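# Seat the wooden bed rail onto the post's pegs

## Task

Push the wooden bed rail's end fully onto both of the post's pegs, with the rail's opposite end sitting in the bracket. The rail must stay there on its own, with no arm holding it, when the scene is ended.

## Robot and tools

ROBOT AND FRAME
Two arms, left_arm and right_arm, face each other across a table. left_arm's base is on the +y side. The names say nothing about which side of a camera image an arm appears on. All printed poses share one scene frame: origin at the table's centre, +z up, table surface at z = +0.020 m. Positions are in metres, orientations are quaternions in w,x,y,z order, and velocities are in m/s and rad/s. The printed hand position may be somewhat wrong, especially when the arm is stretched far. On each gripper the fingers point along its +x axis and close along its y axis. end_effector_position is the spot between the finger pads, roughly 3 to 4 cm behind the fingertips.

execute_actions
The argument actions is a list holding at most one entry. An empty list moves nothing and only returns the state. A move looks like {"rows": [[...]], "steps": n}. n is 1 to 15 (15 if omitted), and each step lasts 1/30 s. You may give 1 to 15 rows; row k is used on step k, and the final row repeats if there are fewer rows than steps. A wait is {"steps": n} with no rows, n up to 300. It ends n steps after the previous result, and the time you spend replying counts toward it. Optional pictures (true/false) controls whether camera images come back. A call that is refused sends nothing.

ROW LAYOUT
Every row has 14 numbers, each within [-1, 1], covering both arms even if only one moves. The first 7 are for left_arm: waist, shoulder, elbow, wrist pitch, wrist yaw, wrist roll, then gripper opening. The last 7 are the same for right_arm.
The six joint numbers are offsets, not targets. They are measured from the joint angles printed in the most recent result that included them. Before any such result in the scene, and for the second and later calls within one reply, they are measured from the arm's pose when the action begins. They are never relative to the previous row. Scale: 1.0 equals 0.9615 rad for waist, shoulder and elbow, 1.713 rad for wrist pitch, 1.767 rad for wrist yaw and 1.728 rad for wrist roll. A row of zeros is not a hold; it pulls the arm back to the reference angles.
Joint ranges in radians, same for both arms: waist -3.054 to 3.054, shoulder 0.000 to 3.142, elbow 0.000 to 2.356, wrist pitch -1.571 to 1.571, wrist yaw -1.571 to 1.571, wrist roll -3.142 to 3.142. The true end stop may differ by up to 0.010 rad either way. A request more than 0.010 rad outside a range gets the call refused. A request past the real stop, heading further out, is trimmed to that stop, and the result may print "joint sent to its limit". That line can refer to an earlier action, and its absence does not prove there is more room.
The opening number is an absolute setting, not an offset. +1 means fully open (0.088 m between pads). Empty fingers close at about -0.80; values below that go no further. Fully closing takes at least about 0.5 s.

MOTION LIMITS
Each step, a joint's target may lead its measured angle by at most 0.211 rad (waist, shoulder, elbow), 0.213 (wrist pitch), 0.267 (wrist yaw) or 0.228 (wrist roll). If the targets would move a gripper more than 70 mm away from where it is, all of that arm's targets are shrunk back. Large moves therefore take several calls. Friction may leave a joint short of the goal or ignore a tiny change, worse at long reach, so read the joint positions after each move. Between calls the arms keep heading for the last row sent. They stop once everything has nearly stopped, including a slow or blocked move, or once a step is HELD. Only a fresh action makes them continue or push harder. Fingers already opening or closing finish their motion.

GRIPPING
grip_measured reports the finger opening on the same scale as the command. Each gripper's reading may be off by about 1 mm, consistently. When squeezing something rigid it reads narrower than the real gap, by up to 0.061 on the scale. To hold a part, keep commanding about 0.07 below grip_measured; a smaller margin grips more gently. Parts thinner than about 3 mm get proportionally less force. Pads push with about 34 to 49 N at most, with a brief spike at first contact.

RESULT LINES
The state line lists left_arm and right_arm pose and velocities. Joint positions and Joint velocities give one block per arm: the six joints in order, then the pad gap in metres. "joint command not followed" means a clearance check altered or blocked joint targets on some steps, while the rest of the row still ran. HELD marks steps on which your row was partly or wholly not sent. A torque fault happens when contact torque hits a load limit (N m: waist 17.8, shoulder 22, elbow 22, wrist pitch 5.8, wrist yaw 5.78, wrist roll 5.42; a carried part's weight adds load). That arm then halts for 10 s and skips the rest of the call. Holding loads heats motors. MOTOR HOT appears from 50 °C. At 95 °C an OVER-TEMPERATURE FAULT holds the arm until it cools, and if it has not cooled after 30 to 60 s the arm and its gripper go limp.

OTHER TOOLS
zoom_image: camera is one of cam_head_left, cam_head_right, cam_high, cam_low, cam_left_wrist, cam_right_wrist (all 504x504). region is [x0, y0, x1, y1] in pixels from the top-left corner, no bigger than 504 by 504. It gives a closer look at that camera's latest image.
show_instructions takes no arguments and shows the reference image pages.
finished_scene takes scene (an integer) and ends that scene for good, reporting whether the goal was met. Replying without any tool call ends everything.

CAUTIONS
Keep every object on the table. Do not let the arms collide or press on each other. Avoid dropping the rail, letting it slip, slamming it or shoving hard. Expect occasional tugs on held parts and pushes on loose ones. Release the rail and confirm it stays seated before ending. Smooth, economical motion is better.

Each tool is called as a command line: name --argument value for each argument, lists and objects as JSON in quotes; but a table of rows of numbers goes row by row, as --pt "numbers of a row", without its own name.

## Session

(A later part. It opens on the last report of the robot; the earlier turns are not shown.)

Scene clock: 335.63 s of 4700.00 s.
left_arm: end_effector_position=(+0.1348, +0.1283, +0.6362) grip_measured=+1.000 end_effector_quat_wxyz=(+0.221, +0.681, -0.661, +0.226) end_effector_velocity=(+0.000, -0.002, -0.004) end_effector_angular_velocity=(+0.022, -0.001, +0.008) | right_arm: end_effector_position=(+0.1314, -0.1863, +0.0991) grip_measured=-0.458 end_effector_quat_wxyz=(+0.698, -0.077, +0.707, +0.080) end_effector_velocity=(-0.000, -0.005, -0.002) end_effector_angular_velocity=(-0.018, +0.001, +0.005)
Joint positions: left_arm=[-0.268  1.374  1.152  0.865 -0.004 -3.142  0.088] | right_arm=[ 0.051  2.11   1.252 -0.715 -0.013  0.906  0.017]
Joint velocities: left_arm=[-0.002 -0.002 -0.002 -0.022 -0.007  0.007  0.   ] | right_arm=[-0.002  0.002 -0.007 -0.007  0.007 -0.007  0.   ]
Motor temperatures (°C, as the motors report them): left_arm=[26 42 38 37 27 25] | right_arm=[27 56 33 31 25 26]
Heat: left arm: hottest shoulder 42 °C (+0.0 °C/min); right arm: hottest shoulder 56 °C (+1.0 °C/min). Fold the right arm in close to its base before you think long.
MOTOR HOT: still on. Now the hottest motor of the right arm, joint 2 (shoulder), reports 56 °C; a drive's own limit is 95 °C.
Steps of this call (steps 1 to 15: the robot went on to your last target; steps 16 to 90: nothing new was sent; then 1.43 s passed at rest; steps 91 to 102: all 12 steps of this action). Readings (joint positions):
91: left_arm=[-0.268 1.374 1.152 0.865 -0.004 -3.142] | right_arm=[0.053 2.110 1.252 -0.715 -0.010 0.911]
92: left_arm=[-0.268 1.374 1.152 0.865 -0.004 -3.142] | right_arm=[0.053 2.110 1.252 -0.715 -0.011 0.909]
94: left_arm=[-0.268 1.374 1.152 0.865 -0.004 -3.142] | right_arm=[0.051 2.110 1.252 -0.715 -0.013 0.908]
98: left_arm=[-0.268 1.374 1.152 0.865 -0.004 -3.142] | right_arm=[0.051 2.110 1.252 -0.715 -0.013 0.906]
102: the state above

execute_actions --actions '[{"rows": [[0,0,0,0,0,0,1,0.006,0,0,0.002,0.006,0.003,-0.8],[0,0,0,0,0,0,1,0.006,0,0,0.003,0.006,0.003,-0.8],[0,0,0,0,0,0,1,0.006,0,0,0.004,0.006,0.003,-0.8],[0,0,0,0,0,0,1,0.006,0,0,0.005,0.006,0.003,-0.8],[0,0,0,0,0,0,1,0.006,0,0,0.006,0.006,0.003,-0.8],[0,0,0,0,0,0,1,0.006,0,0,0.007,0.006,0.003,-0.8],[0,0,0,0,0,0,1,0.006,0,0,0.008,0.006,0.003,-0.8],[0,0,0,0,0,0,1,0.006,0,0,0.009,0.006,0.003,-0.8],[0,0,0,0,0,0,1,0.006,0,0,0.01,0.006,0.003,-0.8],[0,0,0,0,0,0,1,0.006,0,0,0.011,0.006,0.003,-0.8],[0,0,0,0,0,0,1,0.006,0,0,0.012,0.006,0.003,-0.8],[0,0,0,0,0,0,1,0.006,0,0,0.013,0.006,0.003,-0.8],[0,0,0,0,0,0,1,0.006,0,0,0.014,0.006,0.003,-0.8]], "steps": 15}]' --pictures false

Scene clock: 345.83 s of 4700.00 s.
left_arm: end_effector_position=(+0.1348, +0.1283, +0.6362) grip_measured=+1.000 end_effector_quat_wxyz=(+0.221, +0.681, -0.661, +0.226) end_effector_velocity=(+0.004, -0.002, -0.003) end_effector_angular_velocity=(+0.012, +0.019, +0.016) | right_arm: end_effector_position=(+0.1314, -0.1851, +0.0991) grip_measured=-0.458 end_effector_quat_wxyz=(+0.700, -0.075, +0.706, +0.081) end_effector_velocity=(-0.002, -0.003, +0.001) end_effector_angular_velocity=(-0.003, +0.010, +0.020)
Joint positions: left_arm=[-0.268  1.374  1.152  0.865 -0.004 -3.142  0.088] | right_arm=[ 0.054  2.11   1.252 -0.71  -0.011  0.911  0.017]
Joint velocities: left_arm=[ 0.002  0.002 -0.002 -0.007 -0.022 -0.007  0.   ] | right_arm=[-0.002 -0.007 -0.007 -0.007 -0.007 -0.022 -0.   ]
Motor temperatures (°C, as the motors report them): left_arm=[26 41 39 37 27 25] | right_arm=[27 55 33 30 26 26]
Heat: left arm: hottest shoulder 41 °C (-2.1 °C/min); right arm: hottest shoulder 55 °C (+1.0 °C/min). Fold the right arm in close to its base before you think long.
MOTOR HOT: still on. Now the hottest motor of the right arm, joint 2 (shoulder), reports 55 °C; a drive's own limit is 95 °C.
Steps of this call (steps 1 to 15: the robot went on to your last target; steps 16 to 90: nothing new was sent; then 6.70 s passed at rest; steps 91 to 105: all 15 steps of this action). Readings (joint positions):
91: left_arm=[-0.268 1.374 1.152 0.865 -0.004 -3.142] | right_arm=[0.052 2.110 1.252 -0.715 -0.013 0.906]
92: left_arm=[-0.268 1.374 1.152 0.865 -0.004 -3.142] | right_arm=[0.053 2.110 1.252 -0.715 -0.012 0.907]
94: left_arm=[-0.268 1.374 1.152 0.865 -0.004 -3.142] | right_arm=[0.053 2.110 1.252 -0.715 -0.011 0.909]
98: left_arm=[-0.268 1.374 1.152 0.865 -0.004 -3.142] | right_arm=[0.054 2.110 1.252 -0.712 -0.011 0.911]
105: the state above

execute_actions --actions '[{"rows": [[0,0,0,0,0,0,1,0,0.018,0.032,-0.021,0,0,-0.8],[0,0,0,0,0,0,1,0,0.018,0.032,-0.021,0,0,-0.8],[0,0,0,0,0,0,1,0,0.036,0.065,-0.042,0,0,-0.8],[0,0,0,0,0,0,1,0,0.036,0.065,-0.042,0,0,-0.8],[0,0,0,0,0,0,1,0,0.053,0.097,-0.063,0,0,-0.8]], "steps": 15}]' --pictures false

Scene clock: 360.97 s of 4700.00 s.
left_arm: end_effector_position=(+0.1348, +0.1283, +0.6362) grip_measured=+1.000 end_effector_quat_wxyz=(+0.221, +0.681, -0.661, +0.226) end_effector_velocity=(-0.002, -0.000, -0.001) end_effector_angular_velocity=(+0.007, -0.001, +0.003) | right_arm: end_effector_position=(+0.1316, -0.1849, +0.1000) grip_measured=-0.458 end_effector_quat_wxyz=(+0.688, -0.094, +0.717, +0.060) end_effector_velocity=(-0.001, -0.001, +0.002) end_effector_angular_velocity=(-0.007, +0.013, +0.019)
Joint positions: left_arm=[-0.268  1.374  1.152  0.865 -0.004 -3.142  0.088] | right_arm=[ 0.054  2.154  1.328 -0.808 -0.01   0.914  0.017]
Joint velocities: left_arm=[-0.007 -0.002 -0.002 -0.007 -0.007  0.007  0.   ] | right_arm=[-0.002  0.002  0.012 -0.022 -0.007 -0.022 -0.   ]
Motor temperatures (°C, as the motors report them): left_arm=[26 41 39 37 27 25] | right_arm=[27 54 33 32 26 26]
Heat: left arm: hottest shoulder 41 °C (-3.0 °C/min); right arm: hottest shoulder 54 °C (+0.0 °C/min). Fold the right arm in close to its base before you think long.
MOTOR HOT: still on. Now the hottest motor of the right arm, joint 2 (shoulder), reports 54 °C; a drive's own limit is 95 °C.
Steps of this call (steps 1 to 15: the robot went on to your last target; steps 16 to 90: nothing new was sent; then 11.63 s passed at rest; steps 91 to 105: all 15 steps of this action). Readings (joint positions):
91: left_arm=[-0.268 1.374 1.152 0.865 -0.004 -3.142] | right_arm=[0.054 2.110 1.252 -0.713 -0.011 0.911]
92: left_arm=[-0.268 1.374 1.152 0.865 -0.004 -3.142] | right_arm=[0.054 2.112 1.255 -0.718 -0.011 0.911]
94: left_arm=[-0.268 1.374 1.152 0.865 -0.004 -3.142] | right_arm=[0.054 2.123 1.277 -0.748 -0.011 0.912]
98: left_arm=[-0.268 1.374 1.152 0.865 -0.004 -3.142] | right_arm=[0.054 2.148 1.318 -0.795 -0.010 0.913]
105: the state above

execute_actions --actions '[]' --pictures false

Scene clock: 375.47 s of 4700.00 s.
left_arm: end_effector_position=(+0.1348, +0.1283, +0.6362) grip_measured=+1.000 end_effector_quat_wxyz=(+0.221, +0.681, -0.661, +0.226) end_effector_velocity=(+0.002, +0.002, +0.003) end_effector_angular_velocity=(-0.003, +0.019, +0.011) | right_arm: end_effector_position=(+0.1316, -0.1849, +0.1000) grip_measured=-0.458 end_effector_quat_wxyz=(+0.688, -0.094, +0.717, +0.059) end_effector_velocity=(+0.000, +0.001, +0.000) end_effector_angular_velocity=(+0.010, +0.004, +0.004)
Joint positions: left_arm=[-0.268  1.374  1.152  0.865 -0.004 -3.142  0.088] | right_arm=[ 0.054  2.154  1.329 -0.809 -0.01   0.914  0.017]
Joint velocities: left_arm=[-0.002 -0.007  0.002 -0.007 -0.022 -0.007  0.   ] | right_arm=[-0.002 -0.002 -0.002  0.007 -0.007 -0.007 -0.   ]
Motor temperatures (°C, as the motors report them): left_arm=[26 40 39 37 27 25] | right_arm=[27 53 34 32 25 26]
Heat: left arm: hottest shoulder 40 °C (-3.0 °C/min); right arm: hottest shoulder 53 °C (+1.0 °C/min). Fold the right arm in close to its base before you think long.
MOTOR HOT: still on. Now the hottest motor of the right arm, joint 2 (shoulder), reports 53 °C; a drive's own limit is 95 °C.
Steps of this call (steps 1 to 15: the robot went on to your last target; steps 16 to 90: nothing new was sent; then 11.50 s passed at rest). Readings (joint positions):
1: left_arm=[-0.268 1.374 1.152 0.865 -0.004 -3.142] | right_arm=[0.054 2.154 1.328 -0.808 -0.010 0.914]
2: left_arm=[-0.268 1.374 1.152 0.865 -0.004 -3.142] | right_arm=[0.054 2.154 1.328 -0.808 -0.010 0.914]
4: left_arm=[-0.268 1.374 1.152 0.865 -0.004 -3.142] | right_arm=[0.054 2.154 1.329 -0.809 -0.010 0.914]
8: left_arm=[-0.268 1.374 1.152 0.865 -0.004 -3.142] | right_arm=[0.054 2.154 1.329 -0.809 -0.010 0.914]
90: the state above
All arms were judged still, so your last target was given up. Only a new action makes them travel on or press farther. Fingers that are still opening or closing keep moving.

execute_actions --actions '[{"rows":[[0,0,0,0,0,0,1,-0.008,0,0,0,0.004,-0.004,-0.8],[0,0,0,0,0,0,1,-0.012,0,0,0,0.006,-0.006,-0.8],[0,0,0,0,0,0,1,-0.016,0,0,0,0.007,-0.008,-0.8],[0,0,0,0,0,0,1,-0.02,0,0,0,0.008,-0.010,-0.8]],"steps":15}]' --pictures false

Scene clock: 378.07 s of 4700.00 s.
left_arm: end_effector_position=(+0.1348, +0.1283, +0.6362) grip_measured=+1.000 end_effector_quat_wxyz=(+0.221, +0.681, -0.661, +0.226) end_effector_velocity=(-0.002, +0.000, +0.001) end_effector_angular_velocity=(+0.002, +0.022, -0.015) | right_arm: end_effector_position=(+0.1319, -0.1849, +0.1000) grip_measured=-0.458 end_effector_quat_wxyz=(+0.688, -0.095, +0.717, +0.060) end_effector_velocity=(-0.002, -0.005, +0.001) end_effector_angular_velocity=(-0.017, +0.016, +0.004)
Joint positions: left_arm=[-0.268  1.374  1.152  0.865 -0.004 -3.142  0.088] | right_arm=[ 0.053  2.154  1.329 -0.808 -0.01   0.911  0.017]
Joint velocities: left_arm=[-0.007 -0.002  0.002 -0.007 -0.007 -0.022  0.   ] | right_arm=[-0.002 -0.002 -0.002 -0.022 -0.007 -0.007 -0.   ]
Motor temperatures (°C, as the motors report them): left_arm=[26 40 39 37 27 25] | right_arm=[27 53 34 32 25 26]
Heat: left arm: hottest shoulder 40 °C (-3.0 °C/min); right arm: hottest shoulder 53 °C (+0.0 °C/min). Fold the right arm in close to its base before you think long.
MOTOR HOT: still on. Now the hottest motor of the right arm, joint 2 (shoulder), reports 53 °C; a drive's own limit is 95 °C.
Steps of this call (steps 1 to 63: nothing new was sent; steps 64 to 78: all 15 steps of this action). Readings (joint positions):
64: left_arm=[-0.268 1.374 1.152 0.865 -0.004 -3.142] | right_arm=[0.054 2.154 1.329 -0.809 -0.010 0.914]
65: left_arm=[-0.268 1.374 1.152 0.865 -0.004 -3.142] | right_arm=[0.054 2.154 1.329 -0.809 -0.010 0.914]
67: left_arm=[-0.268 1.374 1.152 0.865 -0.004 -3.142] | right_arm=[0.053 2.154 1.329 -0.809 -0.010 0.914]
71: left_arm=[-0.268 1.374 1.152 0.865 -0.004 -3.142] | right_arm=[0.053 2.154 1.329 -0.808 -0.010 0.912]
78: the state above

execute_actions --actions '[{"rows":[[0,0,0,0,0,0,1,-0.010,0,0,-0.002,0.004,-0.002,-0.8],[0,0,0,0,0,0,1,-0.010,0,0,-0.0025,0.004,-0.002,-0.8],[0,0,0,0,0,0,1,-0.010,0,0,-0.003,0.004,-0.002,-0.8],[0,0,0,0,0,0,1,-0.010,0,0,-0.0035,0.004,-0.002,-0.8],[0,0,0,0,0,0,1,-0.010,0,0,-0.004,0.004,-0.002,-0.8],[0,0,0,0,0,0,1,-0.010,0,0,-0.0045,0.004,-0.002,-0.8],[0,0,0,0,0,0,1,-0.010,0,0,-0.005,0.004,-0.002,-0.8],[0,0,0,0,0,0,1,-0.011,0,0,-0.0055,0.004,-0.002,-0.8],[0,0,0,0,0,0,1,-0.012,0,0,-0.006,0.004,-0.002,-0.8],[0,0,0,0,0,0,1,-0.012,0,0,-0.0065,0.004,-0.002,-0.8],[0,0,0,0,0,0,1,-0.012,0,0,-0.007,0.004,-0.002,-0.8]],"steps":15}]' --pictures false

Scene clock: 384.53 s of 4700.00 s.
left_arm: end_effector_position=(+0.1348, +0.1283, +0.6362) grip_measured=+1.000 end_effector_quat_wxyz=(+0.221, +0.681, -0.661, +0.226) end_effector_velocity=(+0.002, +0.002, +0.001) end_effector_angular_velocity=(-0.008, +0.010, +0.004) | right_arm: end_effector_position=(+0.1318, -0.1851, +0.1000) grip_measured=-0.458 end_effector_quat_wxyz=(+0.688, -0.095, +0.717, +0.060) end_effector_velocity=(-0.001, -0.001, -0.000) end_effector_angular_velocity=(-0.003, +0.010, +0.004)
Joint positions: left_arm=[-0.268  1.374  1.152  0.865 -0.004 -3.142  0.088] | right_arm=[ 0.053  2.154  1.329 -0.809 -0.01   0.911  0.017]
Joint velocities: left_arm=[ 0.002 -0.002 -0.002  0.007 -0.007 -0.007  0.   ] | right_arm=[-0.002  0.002  0.002 -0.007 -0.007 -0.007 -0.001]
Motor temperatures (°C, as the motors report them): left_arm=[26 40 39 37 27 25] | right_arm=[27 53 34 31 25 26]
Heat: left arm: hottest shoulder 40 °C (-2.0 °C/min); right arm: hottest shoulder 53 °C (-1.0 °C/min). Fold the right arm in close to its base before you think long.
MOTOR HOT: still on. Now the hottest motor of the right arm, joint 2 (shoulder), reports 53 °C; a drive's own limit is 95 °C.
Steps of this call (steps 1 to 15: the robot went on to your last target; steps 16 to 90: nothing new was sent; then 2.97 s passed at rest; steps 91 to 105: all 15 steps of this action). Readings (joint positions):
91: left_arm=[-0.268 1.374 1.152 0.865 -0.004 -3.142] | right_arm=[0.053 2.154 1.329 -0.808 -0.010 0.911]
92: left_arm=[-0.268 1.374 1.152 0.865 -0.004 -3.142] | right_arm=[0.053 2.154 1.329 -0.808 -0.010 0.911]
94: left_arm=[-0.268 1.374 1.152 0.865 -0.004 -3.142] | right_arm=[0.053 2.154 1.329 -0.808 -0.010 0.911]
98: left_arm=[-0.268 1.374 1.152 0.865 -0.004 -3.142] | right_arm=[0.053 2.154 1.329 -0.809 -0.010 0.911]
105: the state above

execute_actions --actions '[{"rows":[[0,0,0,0,0,0,1,0.006,0,0,0.0,0.004,0,-0.8]],"steps":8}]' --pictures true

Scene clock: 387.23 s of 4700.00 s.
left_arm: end_effector_position=(+0.1348, +0.1283, +0.6362) grip_measured=+1.000 end_effector_quat_wxyz=(+0.221, +0.681, -0.661, +0.226) end_effector_velocity=(+0.002, -0.000, -0.001) end_effector_angular_velocity=(+0.007, +0.010, +0.004) | right_arm: end_effector_position=(+0.1315, -0.1848, +0.1000) grip_measured=-0.458 end_effector_quat_wxyz=(+0.689, -0.095, +0.716, +0.059) end_effector_velocity=(-0.002, +0.001, +0.003) end_effector_angular_velocity=(+0.012, +0.019, +0.003)
Joint positions: left_arm=[-0.268  1.374  1.152  0.865 -0.004 -3.142  0.088] | right_arm=[ 0.056  2.154  1.329 -0.808 -0.005  0.915  0.017]
Joint velocities: left_arm=[ 0.002 -0.002 -0.002 -0.007 -0.007 -0.007  0.   ] | right_arm=[-0.002 -0.007  0.002 -0.007 -0.022 -0.007  0.   ]
Motor temperatures (°C, as the motors report them): left_arm=[26 40 39 37 27 25] | right_arm=[27 53 34 31 25 26]
Heat: left arm: hottest shoulder 40 °C (-2.0 °C/min); right arm: hottest shoulder 53 °C (-2.0 °C/min). Fold the right arm in close to its base before you think long.
MOTOR HOT: still on. Now the hottest motor of the right arm, joint 2 (shoulder), reports 53 °C; a drive's own limit is 95 °C.
Steps of this call (steps 1 to 15: the robot went on to your last target; steps 16 to 73: nothing new was sent; steps 74 to 81: all 8 steps of this action). Readings (joint positions):
74: left_arm=[-0.268 1.374 1.152 0.865 -0.004 -3.142] | right_arm=[0.054 2.154 1.329 -0.809 -0.009 0.913]
75: left_arm=[-0.268 1.374 1.152 0.865 -0.004 -3.142] | right_arm=[0.055 2.154 1.329 -0.809 -0.008 0.913]
77: left_arm=[-0.268 1.374 1.152 0.865 -0.004 -3.142] | right_arm=[0.056 2.154 1.329 -0.809 -0.006 0.914]
81: the state above

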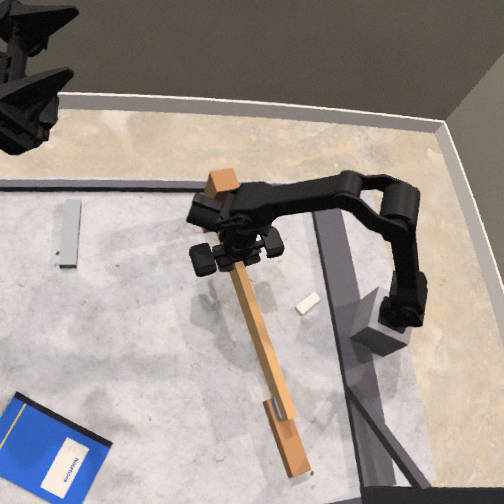

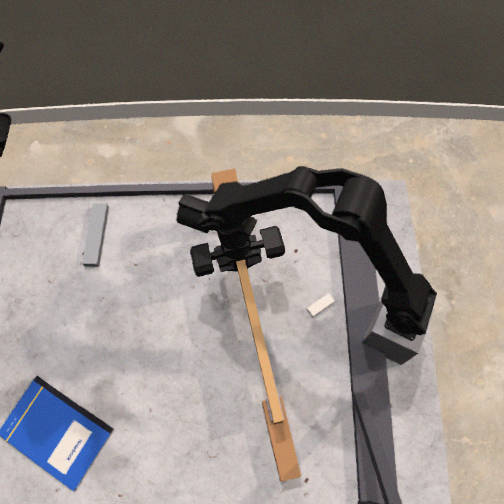

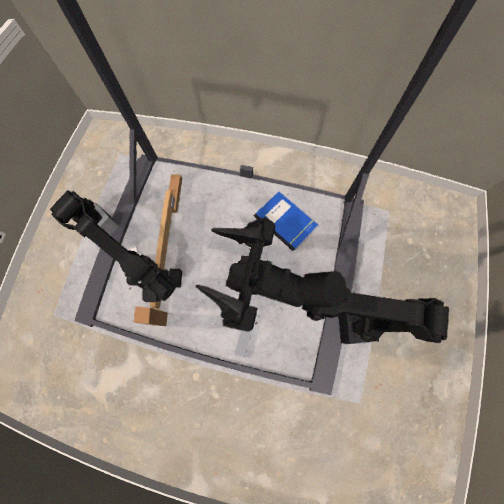

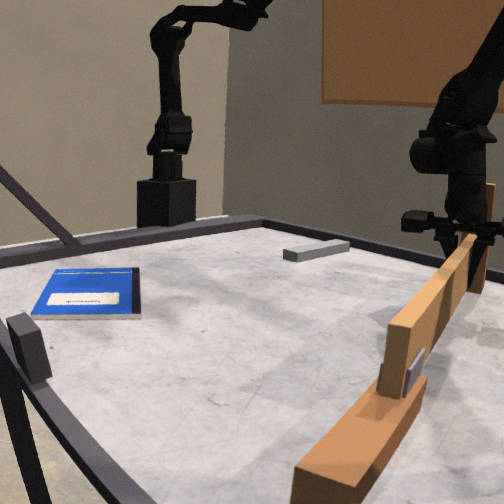

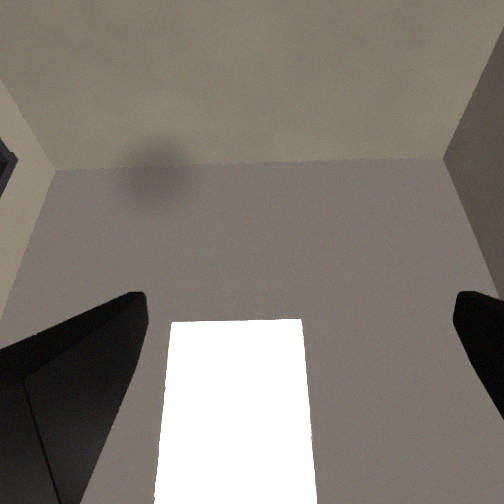

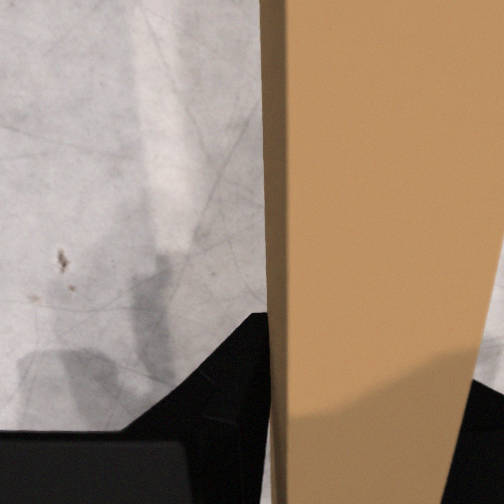

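zoom_image --camera "cam_high" --region '[140, 296, 164, 314]'

zoom_image --camera "cam_low" --region '[440, 170, 504, 290]'

Region (140, 296, 164, 314) of cam_high's 504x504 image, scaled by 21.000, with more detail than that image has; it fills the top 378 rows of this view, and the rest is white.

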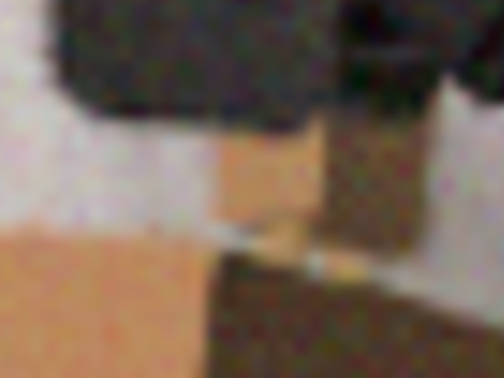

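Region (440, 170, 504, 290) of cam_low's 504x504 image, scaled by 4.200, with more detail than that image has; it fills the left 269 columns of this view, and the rest is white.

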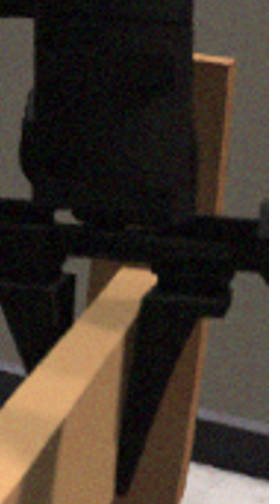

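execute_actions --actions '[{"rows":[[0,0,0,0,0,0,1,0,0,0,-0.003,0,0,-0.8],[0,0,0,0,0,0,1,0,0,0,-0.004,0,0,-0.8],[0,0,0,0,0,0,1,0,0,0,-0.005,0,0,-0.8],[0,0,0,0,0,0,1,0,0,0,-0.006,0,0,-0.8],[0,0,0,0,0,0,1,0,0,0,-0.007,0,0,-0.8],[0,0,0,0,0,0,1,0,0,0,-0.008,0,0,-0.8],[0,0,0,0,0,0,1,0,0,0,-0.009,0,0,-0.8],[0,0,0,0,0,0,1,0,0,0,-0.010,0,0,-0.8]],"steps":12}]' --pictures false

Scene clock: 400.23 s of 4700.00 s.
left_arm: end_effector_position=(+0.1348, +0.1283, +0.6362) grip_measured=+1.000 end_effector_quat_wxyz=(+0.221, +0.681, -0.661, +0.226) end_effector_velocity=(+0.000, -0.000, -0.001) end_effector_angular_velocity=(+0.007, +0.010, -0.001) | right_arm: end_effector_position=(+0.1314, -0.1851, +0.1000) grip_measured=-0.458 end_effector_quat_wxyz=(+0.689, -0.095, +0.716, +0.058) end_effector_velocity=(-0.001, -0.002, +0.000) end_effector_angular_velocity=(-0.003, +0.010, +0.004)
Joint positions: left_arm=[-0.268  1.374  1.152  0.865 -0.004 -3.142  0.088] | right_arm=[ 0.056  2.154  1.329 -0.81  -0.005  0.917  0.017]
Joint velocities: left_arm=[-0.002 -0.002 -0.002 -0.007 -0.007 -0.007  0.   ] | right_arm=[-0.002 -0.002 -0.002 -0.007 -0.007 -0.007  0.   ]
Motor temperatures (°C, as the motors report them): left_arm=[26 40 39 37 27 25] | right_arm=[27 53 33 31 25 26]
Heat: left arm: hottest shoulder 40 °C (-1.0 °C/min); right arm: hottest shoulder 53 °C (-3.0 °C/min). Fold the right arm in close to its base before you think long.
MOTOR HOT: still on. Now the hottest motor of the right arm, joint 2 (shoulder), reports 53 °C; a drive's own limit is 95 °C.
Steps of this call (steps 1 to 15: the robot went on to your last target; steps 16 to 90: nothing new was sent; then 9.60 s passed at rest; steps 91 to 102: all 12 steps of this action). Readings (joint positions):
91: left_arm=[-0.268 1.374 1.152 0.865 -0.004 -3.142] | right_arm=[0.056 2.154 1.329 -0.808 -0.005 0.915]
92: left_arm=[-0.268 1.374 1.152 0.865 -0.004 -3.142] | right_arm=[0.056 2.154 1.329 -0.808 -0.005 0.916]
94: left_arm=[-0.268 1.374 1.152 0.865 -0.004 -3.142] | right_arm=[0.056 2.154 1.329 -0.808 -0.005 0.916]
98: left_arm=[-0.268 1.374 1.152 0.865 -0.004 -3.142] | right_arm=[0.056 2.154 1.329 -0.809 -0.005 0.917]
102: the state above

execute_actions --actions '[{"rows":[[0,0,0,0,0,0,1,0,0,0,0.003,0,-0.002,-0.8],[0,0,0,0,0,0,1,0,0,0,0.004,0,-0.002,-0.8],[0,0,0,0,0,0,1,0,0,0,0.005,0,-0.002,-0.8],[0,0,0,0,0,0,1,0,0,0,0.006,0,-0.002,-0.8],[0,0,0,0,0,0,1,0,0,0,0.007,0,-0.002,-0.8],[0,0,0,0,0,0,1,0,0,0,0.008,0,-0.002,-0.8],[0,0,0,0,0,0,1,0,0,0,0.009,0,-0.002,-0.8],[0,0,0,0,0,0,1,0,0,0,0.010,0,-0.002,-0.8],[0,0,0,0,0,0,1,0,0,0,0.011,0,-0.002,-0.8],[0,0,0,0,0,0,1,0,0,0,0.012,0,-0.002,-0.8]],"steps":15}]' --pictures false

Scene clock: 405.77 s of 4700.00 s.
left_arm: end_effector_position=(+0.1348, +0.1283, +0.6362) grip_measured=+1.000 end_effector_quat_wxyz=(+0.221, +0.681, -0.661, +0.226) end_effector_velocity=(+0.000, -0.001, -0.003) end_effector_angular_velocity=(+0.012, -0.001, +0.008) | right_arm: end_effector_position=(+0.1318, -0.1840, +0.0997) grip_measured=-0.458 end_effector_quat_wxyz=(+0.690, -0.094, +0.715, +0.060) end_effector_velocity=(-0.001, -0.003, -0.001) end_effector_angular_velocity=(-0.014, -0.001, +0.010)
Joint positions: left_arm=[-0.268  1.374  1.152  0.865 -0.004 -3.142  0.088] | right_arm=[ 0.056  2.154  1.327 -0.803 -0.005  0.917  0.017]
Joint velocities: left_arm=[-0.002 -0.002 -0.007 -0.007 -0.007  0.007  0.   ] | right_arm=[ 0.002  0.002 -0.002 -0.007  0.007 -0.007 -0.   ]
Motor temperatures (°C, as the motors report them): left_arm=[26 40 39 37 27 25] | right_arm=[27 53 33 31 25 26]
Heat: left arm: hottest shoulder 40 °C (-1.0 °C/min); right arm: hottest shoulder 53 °C (-2.0 °C/min). Fold the right arm in close to its base before you think long.
MOTOR HOT: still on. Now the hottest motor of the right arm, joint 2 (shoulder), reports 53 °C; a drive's own limit is 95 °C.
Steps of this call (steps 1 to 15: the robot went on to your last target; steps 16 to 90: nothing new was sent; then 2.03 s passed at rest; steps 91 to 105: all 15 steps of this action). Readings (joint positions):
91: left_arm=[-0.268 1.374 1.152 0.865 -0.004 -3.142] | right_arm=[0.056 2.154 1.329 -0.809 -0.005 0.917]
92: left_arm=[-0.268 1.374 1.152 0.865 -0.004 -3.142] | right_arm=[0.056 2.154 1.329 -0.809 -0.005 0.917]
94: left_arm=[-0.268 1.374 1.152 0.865 -0.004 -3.142] | right_arm=[0.056 2.154 1.329 -0.808 -0.005 0.917]
98: left_arm=[-0.268 1.374 1.152 0.865 -0.004 -3.142] | right_arm=[0.056 2.154 1.329 -0.806 -0.005 0.917]
105: the state above

execute_actions --actions '[{"rows":[[0,0,0,0,0,0,1,0,0,0,0.006,0,0,-0.8],[0,0,0,0,0,0,1,0,0,0,0.008,0,0,-0.8],[0,0,0,0,0,0,1,0,0,0,0.010,0,0,-0.8]],"steps":12}]' --pictures false

Scene clock: 408.80 s of 4700.00 s.
left_arm: end_effector_position=(+0.1348, +0.1283, +0.6362) grip_measured=+1.000 end_effector_quat_wxyz=(+0.221, +0.681, -0.661, +0.226) end_effector_velocity=(+0.002, +0.002, +0.001) end_effector_angular_velocity=(-0.008, +0.031, +0.002) | right_arm: end_effector_position=(+0.1318, -0.1840, +0.0994) grip_measured=-0.458 end_effector_quat_wxyz=(+0.691, -0.093, +0.715, +0.060) end_effector_velocity=(-0.003, -0.001, +0.000) end_effector_angular_velocity=(+0.003, +0.024, +0.018)
Joint positions: left_arm=[-0.268  1.374  1.152  0.865 -0.004 -3.142  0.088] | right_arm=[ 0.056  2.154  1.326 -0.801 -0.005  0.917  0.017]
Joint velocities: left_arm=[-0.002 -0.002 -0.002  0.007 -0.022 -0.022  0.   ] | right_arm=[-0.002 -0.002 -0.002 -0.007 -0.022 -0.022 -0.   ]
Motor temperatures (°C, as the motors report them): left_arm=[26 40 39 37 27 25] | right_arm=[27 53 33 31 25 26]
Heat: left arm: hottest shoulder 40 °C (-1.0 °C/min); right arm: hottest shoulder 53 °C (-2.0 °C/min). Fold the right arm in close to its base before you think long.
MOTOR HOT: still on. Now the hottest motor of the right arm, joint 2 (shoulder), reports 53 °C; a drive's own limit is 95 °C.
Steps of this call (steps 1 to 15: the robot went on to your last target; steps 16 to 79: nothing new was sent; steps 80 to 91: all 12 steps of this action). Readings (joint positions):
80: left_arm=[-0.268 1.374 1.152 0.865 -0.004 -3.142] | right_arm=[0.056 2.154 1.327 -0.802 -0.005 0.917]
81: left_arm=[-0.268 1.374 1.152 0.865 -0.004 -3.142] | right_arm=[0.056 2.154 1.327 -0.802 -0.005 0.917]
83: left_arm=[-0.268 1.374 1.152 0.865 -0.004 -3.142] | right_arm=[0.056 2.154 1.327 -0.801 -0.005 0.917]
87: left_arm=[-0.268 1.374 1.152 0.865 -0.004 -3.142] | right_arm=[0.056 2.154 1.327 -0.801 -0.005 0.917]
91: the state above

execute_actions --actions '[{"rows":[[0,0,0,0,0,0,1,0,-0.010,-0.008,0.002,0,0,-0.8],[0,0,0,0,0,0,1,0,-0.020,-0.016,0.005,0,0,-0.8],[0,0,0,0,0,0,1,0,-0.028,-0.022,0.008,0,0,-0.8],[0,0,0,0,0,0,1,0,-0.035,-0.027,0.011,0,0,-0.8],[0,0,0,0,0,0,1,0,-0.042,-0.032,0.014,0,0,-0.8]],"steps":12}]' --pictures false

Scene clock: 419.00 s of 4700.00 s.
left_arm: end_effector_position=(+0.1348, +0.1283, +0.6362) grip_measured=+1.000 end_effector_quat_wxyz=(+0.221, +0.681, -0.661, +0.226) end_effector_velocity=(+0.002, +0.000, +0.001) end_effector_angular_velocity=(+0.002, +0.010, +0.004) | right_arm: end_effector_position=(+0.1314, -0.1849, +0.0992) grip_measured=-0.458 end_effector_quat_wxyz=(+0.693, -0.089, +0.712, +0.064) end_effector_velocity=(-0.001, +0.002, -0.002) end_effector_angular_velocity=(+0.015, +0.002, +0.024)
Joint positions: left_arm=[-0.268  1.374  1.152  0.865 -0.004 -3.142  0.088] | right_arm=[ 0.056  2.141  1.304 -0.777 -0.005  0.918  0.017]
Joint velocities: left_arm=[ 0.002 -0.002  0.002 -0.007 -0.007 -0.007  0.   ] | right_arm=[ 0.002 -0.002 -0.012  0.022 -0.007 -0.022 -0.   ]
Motor temperatures (°C, as the motors report them): left_arm=[26 40 40 37 27 25] | right_arm=[27 53 33 32 25 26]
Heat: left arm: hottest shoulder 40 °C (-1.0 °C/min); right arm: hottest shoulder 53 °C (-1.0 °C/min). Fold the right arm in close to its base before you think long.
MOTOR HOT: still on. Now the hottest motor of the right arm, joint 2 (shoulder), reports 53 °C; a drive's own limit is 95 °C.
Steps of this call (steps 1 to 15: the robot went on to your last target; steps 16 to 90: nothing new was sent; then 6.80 s passed at rest; steps 91 to 102: all 12 steps of this action). Readings (joint positions):
91: left_arm=[-0.268 1.374 1.152 0.865 -0.004 -3.142] | right_arm=[0.056 2.154 1.325 -0.800 -0.005 0.918]
92: left_arm=[-0.268 1.374 1.152 0.865 -0.004 -3.142] | right_arm=[0.056 2.154 1.323 -0.798 -0.005 0.918]
94: left_arm=[-0.268 1.374 1.152 0.865 -0.004 -3.142] | right_arm=[0.056 2.151 1.317 -0.791 -0.005 0.918]
98: left_arm=[-0.268 1.374 1.152 0.865 -0.004 -3.142] | right_arm=[0.056 2.144 1.307 -0.779 -0.005 0.918]
102: the state above

execute_actions --actions '[{"rows":[[0,0,0,0,0,0,1,0,-0.010,-0.008,0.003,0,0,-0.8],[0,0,0,0,0,0,1,0,-0.020,-0.016,0.006,0,0,-0.8],[0,0,0,0,0,0,1,0,-0.030,-0.022,0.010,0,0,-0.8],[0,0,0,0,0,0,1,0,-0.038,-0.027,0.013,0,0,-0.8],[0,0,0,0,0,0,1,0,-0.045,-0.032,0.016,0,0,-0.8]],"steps":14}]' --pictures false

Scene clock: 423.00 s of 4700.00 s.
left_arm: end_effector_position=(+0.1348, +0.1283, +0.6362) grip_measured=+1.000 end_effector_quat_wxyz=(+0.221, +0.681, -0.661, +0.226) end_effector_velocity=(+0.002, -0.000, -0.001) end_effector_angular_velocity=(+0.007, +0.019, +0.011) | right_arm: end_effector_position=(+0.1312, -0.1853, +0.0994) grip_measured=-0.458 end_effector_quat_wxyz=(+0.697, -0.083, +0.709, +0.070) end_effector_velocity=(-0.002, -0.000, +0.002) end_effector_angular_velocity=(+0.001, +0.008, +0.024)
Joint positions: left_arm=[-0.268  1.374  1.152  0.865 -0.004 -3.142  0.088] | right_arm=[ 0.056  2.127  1.281 -0.751 -0.005  0.918  0.017]
Joint velocities: left_arm=[-0.002 -0.002 -0.002 -0.007 -0.022 -0.007  0.   ] | right_arm=[ 0.002 -0.007 -0.002 -0.007 -0.007 -0.022 -0.   ]
Motor temperatures (°C, as the motors report them): left_arm=[26 40 40 37 27 25] | right_arm=[27 55 33 32 25 26]
Heat: left arm: hottest shoulder 40 °C (-1.0 °C/min); right arm: hottest shoulder 55 °C (+1.0 °C/min). Fold the right arm in close to its base before you think long.
MOTOR HOT: still on. Now the hottest motor of the right arm, joint 2 (shoulder), reports 55 °C; a drive's own limit is 95 °C.
Steps of this call (steps 1 to 15: the robot went on to your last target; steps 16 to 90: nothing new was sent; then 0.53 s passed at rest; steps 91 to 104: all 14 steps of this action). Readings (joint positions):
91: left_arm=[-0.268 1.374 1.152 0.865 -0.004 -3.142] | right_arm=[0.056 2.141 1.303 -0.776 -0.005 0.918]
92: left_arm=[-0.268 1.374 1.152 0.865 -0.004 -3.142] | right_arm=[0.056 2.141 1.302 -0.774 -0.005 0.918]
94: left_arm=[-0.268 1.374 1.152 0.865 -0.004 -3.142] | right_arm=[0.056 2.137 1.295 -0.766 -0.005 0.918]
98: left_arm=[-0.268 1.374 1.152 0.865 -0.004 -3.142] | right_arm=[0.056 2.129 1.284 -0.754 -0.005 0.918]
104: the state above

execute_actions --actions '[{"rows":[[0,0,0,0,0,0,1,0,0,0,-0.003,0,0,-0.8],[0,0,0,0,0,0,1,0,0,0,-0.005,0,0,-0.8],[0,0,0,0,0,0,1,0,0,0,-0.007,0,0,-0.8],[0,0,0,0,0,0,1,0,0,0,-0.009,0,0,-0.8],[0,0,0,0,0,0,1,0,0,0,-0.011,0,0,-0.8]],"steps":15}]' --pictures false

Scene clock: 427.20 s of 4700.00 s.
left_arm: end_effector_position=(+0.1348, +0.1283, +0.6362) grip_measured=+1.000 end_effector_quat_wxyz=(+0.221, +0.681, -0.661, +0.226) end_effector_velocity=(+0.002, +0.000, +0.001) end_effector_angular_velocity=(-0.008, +0.019, +0.011) | right_arm: end_effector_position=(+0.1307, -0.1863, +0.0993) grip_measured=-0.458 end_effector_quat_wxyz=(+0.696, -0.085, +0.710, +0.068) end_effector_velocity=(-0.001, -0.002, -0.001) end_effector_angular_velocity=(-0.008, +0.012, -0.010)
Joint positions: left_arm=[-0.268  1.374  1.152  0.865 -0.004 -3.142  0.088] | right_arm=[ 0.056  2.127  1.281 -0.755 -0.005  0.918  0.017]
Joint velocities: left_arm=[-0.002  0.002  0.002  0.007 -0.022 -0.007  0.   ] | right_arm=[-0.002  0.002 -0.002 -0.007 -0.007  0.007  0.   ]
Motor temperatures (°C, as the motors report them): left_arm=[26 40 40 37 27 25] | right_arm=[27 56 33 31 25 26]
Heat: left arm: hottest shoulder 40 °C (+0.0 °C/min); right arm: hottest shoulder 56 °C (+3.0 °C/min). Fold the right arm in close to its base before you think long.
MOTOR HOT: still on. Now the hottest motor of the right arm, joint 2 (shoulder), reports 56 °C; a drive's own limit is 95 °C.
Steps of this call (steps 1 to 15: the robot went on to your last target; steps 16 to 90: nothing new was sent; then 0.70 s passed at rest; steps 91 to 105: all 15 steps of this action). Readings (joint positions):
91: left_arm=[-0.268 1.374 1.152 0.865 -0.004 -3.142] | right_arm=[0.056 2.127 1.281 -0.750 -0.005 0.918]
92: left_arm=[-0.268 1.374 1.152 0.865 -0.004 -3.142] | right_arm=[0.056 2.127 1.281 -0.750 -0.005 0.918]
94: left_arm=[-0.268 1.374 1.152 0.865 -0.004 -3.142] | right_arm=[0.056 2.127 1.281 -0.752 -0.005 0.918]
98: left_arm=[-0.268 1.374 1.152 0.865 -0.004 -3.142] | right_arm=[0.056 2.127 1.281 -0.755 -0.005 0.918]
105: the state above

execute_actions --actions '[{"rows":[[0,0,0,0,0,0,1,0,0,0,0.003,0,0,-0.8],[0,0,0,0,0,0,1,0,0,0,0.005,0,0,-0.8],[0,0,0,0,0,0,1,0,0,0,0.007,0,0,-0.8],[0,0,0,0,0,0,1,0,0,0,0.009,0,0,-0.8],[0,0,0,0,0,0,1,0,0,0,0.011,0,0,-0.8],[0,0,0,0,0,0,1,0,0,0,0.013,0,0,-0.8],[0,0,0,0,0,0,1,0,0,0,0.015,0,0,-0.8]],"steps":15}]' --pictures false

Scene clock: 430.97 s of 4700.00 s.
left_arm: end_effector_position=(+0.1348, +0.1283, +0.6362) grip_measured=+1.000 end_effector_quat_wxyz=(+0.221, +0.681, -0.661, +0.226) end_effector_velocity=(+0.000, +0.002, +0.001) end_effector_angular_velocity=(-0.008, +0.010, -0.001) | right_arm: end_effector_position=(+0.1313, -0.1842, +0.0992) grip_measured=-0.458 end_effector_quat_wxyz=(+0.697, -0.081, +0.709, +0.072) end_effector_velocity=(-0.001, -0.002, +0.000) end_effector_angular_velocity=(-0.003, +0.010, +0.019)
Joint positions: left_arm=[-0.268  1.374  1.152  0.865 -0.004 -3.142  0.088] | right_arm=[ 0.056  2.127  1.281 -0.744 -0.008  0.918  0.017]
Joint velocities: left_arm=[-0.002 -0.002 -0.002  0.007 -0.007 -0.007  0.   ] | right_arm=[-0.002 -0.002 -0.002 -0.007 -0.007 -0.022 -0.   ]
Motor temperatures (°C, as the motors report them): left_arm=[26 40 40 37 27 25] | right_arm=[27 55 33 31 25 26]
Heat: left arm: hottest shoulder 40 °C (+0.0 °C/min); right arm: hottest shoulder 55 °C (+2.0 °C/min). Fold the right arm in close to its base before you think long.
MOTOR HOT: still on. Now the hottest motor of the right arm, joint 2 (shoulder), reports 55 °C; a drive's own limit is 95 °C.
Steps of this call (steps 1 to 15: the robot went on to your last target; steps 16 to 90: nothing new was sent; then 0.27 s passed at rest; steps 91 to 105: all 15 steps of this action). Readings (joint positions):
91: left_arm=[-0.268 1.374 1.152 0.865 -0.004 -3.142] | right_arm=[0.056 2.127 1.281 -0.755 -0.005 0.918]
92: left_arm=[-0.268 1.374 1.152 0.865 -0.004 -3.142] | right_arm=[0.056 2.127 1.281 -0.754 -0.005 0.918]
94: left_arm=[-0.268 1.374 1.152 0.865 -0.004 -3.142] | right_arm=[0.056 2.127 1.281 -0.752 -0.005 0.918]
98: left_arm=[-0.268 1.374 1.152 0.865 -0.004 -3.142] | right_arm=[0.056 2.127 1.281 -0.746 -0.007 0.918]
105: the state above

execute_actions --actions '[{"rows":[[0,0,0,0,0,0,1,0,0,0,-0.003,0.002,0,-0.8],[0,0,0,0,0,0,1,0,0,0,-0.005,0.002,0,-0.8]],"steps":12}]' --pictures false

Scene clock: 434.53 s of 4700.00 s.
left_arm: end_effector_position=(+0.1348, +0.1283, +0.6362) grip_measured=+1.000 end_effector_quat_wxyz=(+0.221, +0.681, -0.661, +0.226) end_effector_velocity=(+0.004, -0.002, -0.004) end_effector_angular_velocity=(+0.021, +0.031, +0.007) | right_arm: end_effector_position=(+0.1309, -0.1850, +0.0992) grip_measured=-0.458 end_effector_quat_wxyz=(+0.696, -0.082, +0.710, +0.071) end_effector_velocity=(-0.001, +0.003, +0.002) end_effector_angular_velocity=(+0.020, +0.015, -0.010)
Joint positions: left_arm=[-0.268  1.374  1.152  0.865 -0.004 -3.142  0.088] | right_arm=[ 0.056  2.127  1.281 -0.749 -0.008  0.918  0.017]
Joint velocities: left_arm=[ 0.002 -0.002 -0.002 -0.022 -0.022 -0.022  0.   ] | right_arm=[-0.002 -0.007 -0.002  0.007 -0.022  0.007 -0.   ]
Motor temperatures (°C, as the motors report them): left_arm=[26 40 40 37 27 25] | right_arm=[27 55 33 32 25 26]
Heat: left arm: hottest shoulder 40 °C (+0.0 °C/min); right arm: hottest shoulder 55 °C (+2.0 °C/min). Fold the right arm in close to its base before you think long.
MOTOR HOT: still on. Now the hottest motor of the right arm, joint 2 (shoulder), reports 55 °C; a drive's own limit is 95 °C.
Steps of this call (steps 1 to 15: the robot went on to your last target; steps 16 to 90: nothing new was sent; then 0.17 s passed at rest; steps 91 to 102: all 12 steps of this action). Readings (joint positions):
91: left_arm=[-0.268 1.374 1.152 0.865 -0.004 -3.142] | right_arm=[0.056 2.127 1.281 -0.744 -0.008 0.918]
92: left_arm=[-0.268 1.374 1.152 0.865 -0.004 -3.142] | right_arm=[0.056 2.127 1.281 -0.745 -0.008 0.918]
94: left_arm=[-0.268 1.374 1.152 0.865 -0.004 -3.142] | right_arm=[0.056 2.127 1.281 -0.746 -0.008 0.918]
98: left_arm=[-0.268 1.374 1.152 0.865 -0.004 -3.142] | right_arm=[0.056 2.127 1.281 -0.748 -0.008 0.918]
102: the state above

Centred. Try a gentle push here first.

execute_actions --actions '[{"rows":[[0,0,0,0,0,0,1,-0.008,0,0,0,0.004,-0.004,-0.8],[0,0,0,0,0,0,1,-0.012,0,0,0,0.006,-0.006,-0.8],[0,0,0,0,0,0,1,-0.016,0,0,0,0.008,-0.008,-0.8],[0,0,0,0,0,0,1,-0.02,0,0,0,0.010,-0.010,-0.8]],"steps":15}]' --pictures false

Scene clock: 437.20 s of 4700.00 s.
left_arm: end_effector_position=(+0.1348, +0.1283, +0.6362) grip_measured=+1.000 end_effector_quat_wxyz=(+0.221, +0.681, -0.661, +0.226) end_effector_velocity=(+0.000, +0.000, +0.001) end_effector_angular_velocity=(+0.003, -0.001, +0.008) | right_arm: end_effector_position=(+0.1324, -0.1855, +0.0992) grip_measured=-0.458 end_effector_quat_wxyz=(+0.696, -0.083, +0.709, +0.072) end_effector_velocity=(+0.000, +0.001, +0.000) end_effector_angular_velocity=(+0.010, +0.004, +0.005)
Joint positions: left_arm=[-0.268  1.374  1.152  0.865 -0.004 -3.142  0.088] | right_arm=[ 0.052  2.127  1.281 -0.747 -0.007  0.911  0.017]
Joint velocities: left_arm=[-0.002 -0.002  0.002 -0.007 -0.007  0.007  0.   ] | right_arm=[-0.002 -0.002 -0.002  0.007 -0.007 -0.007 -0.   ]
Motor temperatures (°C, as the motors report them): left_arm=[26 40 40 37 27 25] | right_arm=[27 55 33 31 25 26]
Heat: left arm: hottest shoulder 40 °C (+0.0 °C/min); right arm: hottest shoulder 55 °C (+2.0 °C/min). Fold the right arm in close to its base before you think long.
MOTOR HOT: still on. Now the hottest motor of the right arm, joint 2 (shoulder), reports 55 °C; a drive's own limit is 95 °C.
Steps of this call (steps 1 to 15: the robot went on to your last target; steps 16 to 65: nothing new was sent; steps 66 to 80: all 15 steps of this action). Readings (joint positions):
66: left_arm=[-0.268 1.374 1.152 0.865 -0.004 -3.142] | right_arm=[0.056 2.127 1.281 -0.749 -0.007 0.918]
67: left_arm=[-0.268 1.374 1.152 0.865 -0.004 -3.142] | right_arm=[0.055 2.127 1.281 -0.749 -0.007 0.918]
69: left_arm=[-0.268 1.374 1.152 0.865 -0.004 -3.142] | right_arm=[0.054 2.127 1.281 -0.749 -0.007 0.915]
73: left_arm=[-0.268 1.374 1.152 0.865 -0.004 -3.142] | right_arm=[0.052 2.127 1.281 -0.747 -0.007 0.911]
80: the state above

execute_actions --actions '[{"rows":[[0,0,0,0,0,0,1,-0.012,0,0,0.003,0.004,-0.006,-0.8],[0,0,0,0,0,0,1,-0.016,0,0,0.005,0.005,-0.008,-0.8],[0,0,0,0,0,0,1,-0.020,0,0,0.007,0.006,-0.011,-0.8],[0,0,0,0,0,0,1,-0.024,0,0,0.009,0.007,-0.013,-0.8],[0,0,0,0,0,0,1,-0.028,0,0,0.011,0.008,-0.015,-0.8]],"steps":15}]' --pictures false

Scene clock: 442.10 s of 4700.00 s.
left_arm: end_effector_position=(+0.1348, +0.1283, +0.6362) grip_measured=+1.000 end_effector_quat_wxyz=(+0.221, +0.681, -0.661, +0.226) end_effector_velocity=(+0.002, +0.004, +0.003) end_effector_angular_velocity=(-0.013, +0.019, +0.011) | right_arm: end_effector_position=(+0.1380, -0.1845, +0.0992) grip_measured=-0.458 end_effector_quat_wxyz=(+0.699, -0.079, +0.707, +0.077) end_effector_velocity=(-0.002, -0.002, +0.000) end_effector_angular_velocity=(+0.003, +0.023, -0.000)
Joint positions: left_arm=[-0.268  1.374  1.152  0.865 -0.004 -3.142  0.088] | right_arm=[ 0.039  2.127  1.281 -0.732 -0.008  0.896  0.017]
Joint velocities: left_arm=[-0.002 -0.007 -0.002  0.007 -0.022 -0.007  0.   ] | right_arm=[-0.007 -0.002 -0.002 -0.007 -0.022 -0.007 -0.   ]
Motor temperatures (°C, as the motors report them): left_arm=[26 39 40 37 27 25] | right_arm=[27 55 33 31 25 26]
Heat: left arm: hottest elbow 40 °C (+0.0 °C/min); right arm: hottest shoulder 55 °C (+2.0 °C/min). Fold the right arm in close to its base before you think long.
MOTOR HOT: still on. Now the hottest motor of the right arm, joint 2 (shoulder), reports 55 °C; a drive's own limit is 95 °C.
Steps of this call (steps 1 to 15: the robot went on to your last target; steps 16 to 90: nothing new was sent; then 1.40 s passed at rest; steps 91 to 105: all 15 steps of this action). Readings (joint positions):
91: left_arm=[-0.268 1.374 1.152 0.865 -0.004 -3.142] | right_arm=[0.052 2.127 1.281 -0.747 -0.007 0.911]
92: left_arm=[-0.268 1.374 1.152 0.865 -0.004 -3.142] | right_arm=[0.051 2.127 1.281 -0.746 -0.007 0.910]
94: left_arm=[-0.268 1.374 1.152 0.865 -0.004 -3.142] | right_arm=[0.047 2.127 1.281 -0.741 -0.007 0.905]
98: left_arm=[-0.268 1.374 1.152 0.865 -0.004 -3.142] | right_arm=[0.039 2.127 1.281 -0.733 -0.008 0.897]
105: the state above

execute_actions --actions '[{"rows":[[0,0,0,0,0,0,1,-0.012,0,0.012,0.002,0.004,-0.006,-0.8],[0,0,0,0,0,0,1,-0.016,0,0.018,0.004,0.005,-0.008,-0.8],[0,0,0,0,0,0,1,-0.020,0.012,0.024,0.005,0.006,-0.011,-0.8],[0,0,0,0,0,0,1,-0.024,0.014,0.026,0.006,0.007,-0.013,-0.8]],"steps":15}]' --pictures false

Scene clock: 446.67 s of 4700.00 s.
left_arm: end_effector_position=(+0.1348, +0.1283, +0.6362) grip_measured=+1.000 end_effector_quat_wxyz=(+0.221, +0.681, -0.661, +0.226) end_effector_velocity=(-0.002, +0.000, +0.001) end_effector_angular_velocity=(+0.002, +0.022, -0.015) | right_arm: end_effector_position=(+0.1417, -0.1836, +0.0993) grip_measured=-0.458 end_effector_quat_wxyz=(+0.699, -0.077, +0.706, +0.080) end_effector_velocity=(+0.001, +0.001, +0.002) end_effector_angular_velocity=(+0.008, -0.012, +0.010)
Joint positions: left_arm=[-0.268  1.374  1.152  0.865 -0.004 -3.142  0.088] | right_arm=[ 0.03   2.13   1.286 -0.728 -0.012  0.885  0.017]
Joint velocities: left_arm=[-0.007 -0.002  0.002 -0.007 -0.007 -0.022  0.   ] | right_arm=[ 0.002 -0.007 -0.002  0.007  0.007 -0.007 -0.   ]
Motor temperatures (°C, as the motors report them): left_arm=[26 39 40 37 27 25] | right_arm=[27 55 33 31 25 26]
Heat: left arm: hottest elbow 40 °C (+0.0 °C/min); right arm: hottest shoulder 55 °C (+2.0 °C/min). Fold the right arm in close to its base before you think long.
MOTOR HOT: still on. Now the hottest motor of the right arm, joint 2 (shoulder), reports 55 °C; a drive's own limit is 95 °C.
Steps of this call (steps 1 to 15: the robot went on to your last target; steps 16 to 90: nothing new was sent; then 1.07 s passed at rest; steps 91 to 105: all 15 steps of this action). Readings (joint positions):
91: left_arm=[-0.268 1.374 1.152 0.865 -0.004 -3.142] | right_arm=[0.039 2.127 1.281 -0.732 -0.008 0.896]
92: left_arm=[-0.268 1.374 1.152 0.865 -0.004 -3.142] | right_arm=[0.039 2.127 1.281 -0.732 -0.008 0.895]
94: left_arm=[-0.268 1.374 1.152 0.865 -0.004 -3.142] | right_arm=[0.036 2.127 1.282 -0.730 -0.008 0.891]
98: left_arm=[-0.268 1.374 1.152 0.865 -0.004 -3.142] | right_arm=[0.030 2.129 1.285 -0.728 -0.012 0.885]
105: the state above

a≈0.0993: fully seated. Ease, release, and lift.

execute_actions --actions '[{"rows":[[0,0,0,0,0,0,1,0.002,0,0,0,0.003,0,-0.3],[0,0,0,0,0,0,1,0.002,0,0,0,0.003,0,1]],"steps":15}]' --pictures false

execute_actions --actions '[{"rows":[[0,0,0,0,0,0,1,0,-0.08,0,0,0,0,1],[0,0,0,0,0,0,1,0,-0.16,0,0,0,0,1],[0,0,0,0,0,0,1,0,-0.25,0,0,0,0,1],[0,0,0,0,0,0,1,0,-0.32,0,0,0,0,1]],"steps":15}]' --pictures true

Scene clock: 450.23 s of 4700.00 s.
left_arm: end_effector_position=(+0.1348, +0.1283, +0.6362) grip_measured=+1.000 end_effector_quat_wxyz=(+0.221, +0.681, -0.661, +0.226) end_effector_velocity=(+0.002, +0.000, +0.001) end_effector_angular_velocity=(+0.002, +0.031, +0.002) | right_arm: end_effector_position=(+0.1421, -0.1835, +0.0993) grip_measured=+0.981 end_effector_quat_wxyz=(+0.701, -0.078, +0.705, +0.080) end_effector_velocity=(-0.003, -0.001, +0.000) end_effector_angular_velocity=(-0.003, +0.010, +0.010)
Joint positions: left_arm=[-0.268  1.374  1.152  0.865 -0.004 -3.142  0.088] | right_arm=[ 0.031  2.13   1.286 -0.726 -0.007  0.885  0.087]
Joint velocities: left_arm=[-0.002 -0.002  0.002 -0.007 -0.022 -0.022  0.   ] | right_arm=[ 0.002 -0.002 -0.002 -0.007 -0.007 -0.007  0.024]
Motor temperatures (°C, as the motors report them): left_arm=[26 39 40 37 27 25] | right_arm=[27 54 33 31 25 26]
Heat: left arm: hottest elbow 40 °C (+0.0 °C/min); right arm: hottest shoulder 54 °C (+1.0 °C/min). Fold the right arm in close to its base before you think long.
MOTOR HOT: still on. Now the hottest motor of the right arm, joint 2 (shoulder), reports 54 °C; a drive's own limit is 95 °C.
Steps of this call (steps 1 to 15: the robot went on to your last target; steps 16 to 90: nothing new was sent; then 0.07 s passed at rest; steps 91 to 105: all 15 steps of this action). Readings (joint positions):
91: left_arm=[-0.268 1.374 1.152 0.865 -0.004 -3.142] | right_arm=[0.030 2.130 1.286 -0.728 -0.012 0.885]
92: left_arm=[-0.268 1.374 1.152 0.865 -0.004 -3.142] | right_arm=[0.031 2.130 1.286 -0.727 -0.010 0.885]
94: left_arm=[-0.268 1.374 1.152 0.865 -0.004 -3.142] | right_arm=[0.031 2.130 1.286 -0.727 -0.007 0.885]
98: left_arm=[-0.268 1.374 1.152 0.865 -0.004 -3.142] | right_arm=[0.031 2.130 1.286 -0.726 -0.007 0.885]
105: the state above

Scene clock: 450.73 s of 4700.00 s.
left_arm: end_effector_position=(+0.1348, +0.1283, +0.6362) grip_measured=+1.000 end_effector_quat_wxyz=(+0.221, +0.681, -0.661, +0.226) end_effector_velocity=(+0.000, -0.003, -0.005) end_effector_angular_velocity=(+0.017, +0.011, -0.001) | right_arm: end_effector_position=(+0.1545, -0.1587, +0.2155) grip_measured=+1.000 end_effector_quat_wxyz=(+0.753, +0.018, +0.634, +0.174) end_effector_velocity=(-0.001, -0.002, -0.000) end_effector_angular_velocity=(-0.002, +0.012, -0.007)
Joint positions: left_arm=[-0.268  1.374  1.152  0.865 -0.004 -3.142  0.088] | right_arm=[ 0.031  1.817  1.294 -0.727 -0.007  0.885  0.088]
Joint velocities: left_arm=[-0.002  0.002 -0.007 -0.007 -0.007 -0.007  0.   ] | right_arm=[-0.002 -0.002 -0.002 -0.007 -0.007  0.007  0.   ]
Motor temperatures (°C, as the motors report them): left_arm=[26 39 40 37 27 25] | right_arm=[27 54 33 31 25 26]
Heat: left arm: hottest elbow 40 °C (+0.0 °C/min); right arm: hottest shoulder 54 °C (+1.0 °C/min). Fold the right arm in close to its base before you think long.
MOTOR HOT: still on. Now the hottest motor of the right arm, joint 2 (shoulder), reports 54 °C; a drive's own limit is 95 °C.
Steps of this call (steps 1 to 15: all 15 steps of this action). Readings (joint positions):
1: left_arm=[-0.268 1.374 1.152 0.865 -0.004 -3.142] | right_arm=[0.031 2.121 1.286 -0.726 -0.007 0.885]
2: left_arm=[-0.268 1.374 1.152 0.865 -0.004 -3.142] | right_arm=[0.031 2.102 1.284 -0.728 -0.007 0.885]
4: left_arm=[-0.268 1.374 1.152 0.865 -0.004 -3.142] | right_arm=[0.031 2.032 1.279 -0.731 -0.007 0.885]
8: left_arm=[-0.268 1.374 1.152 0.865 -0.004 -3.142] | right_arm=[0.031 1.856 1.288 -0.725 -0.007 0.885]
15: the state above

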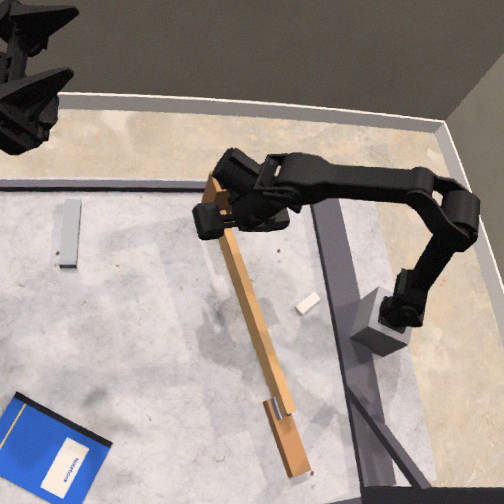

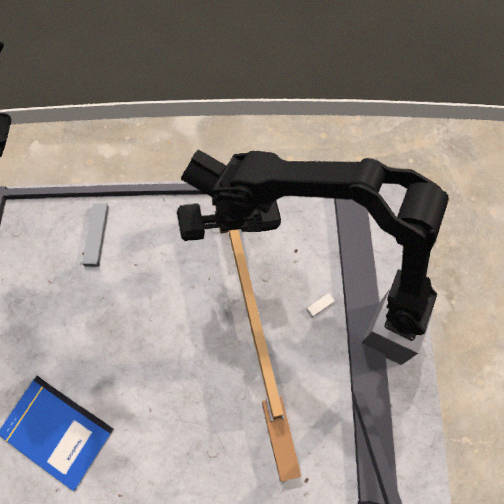

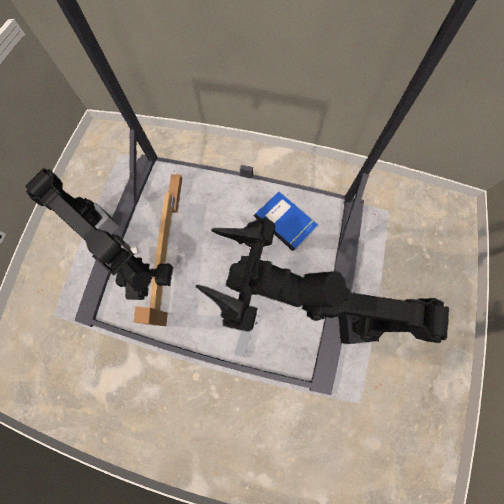

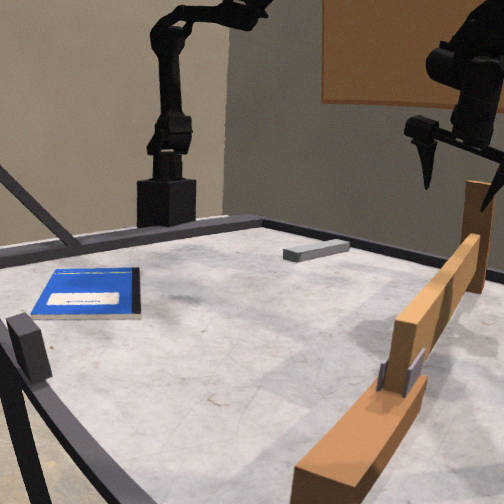

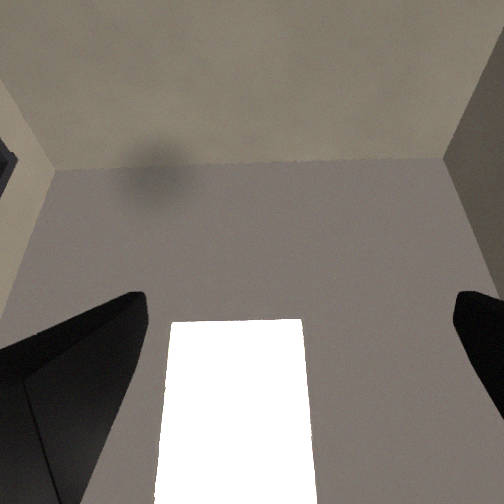

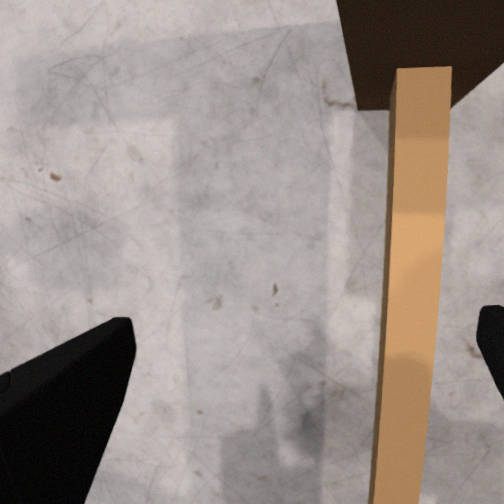

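The rail is tight against the post, and its far end is in the bracket.

finished_scene --scene 2

The scene is finished: the task was done.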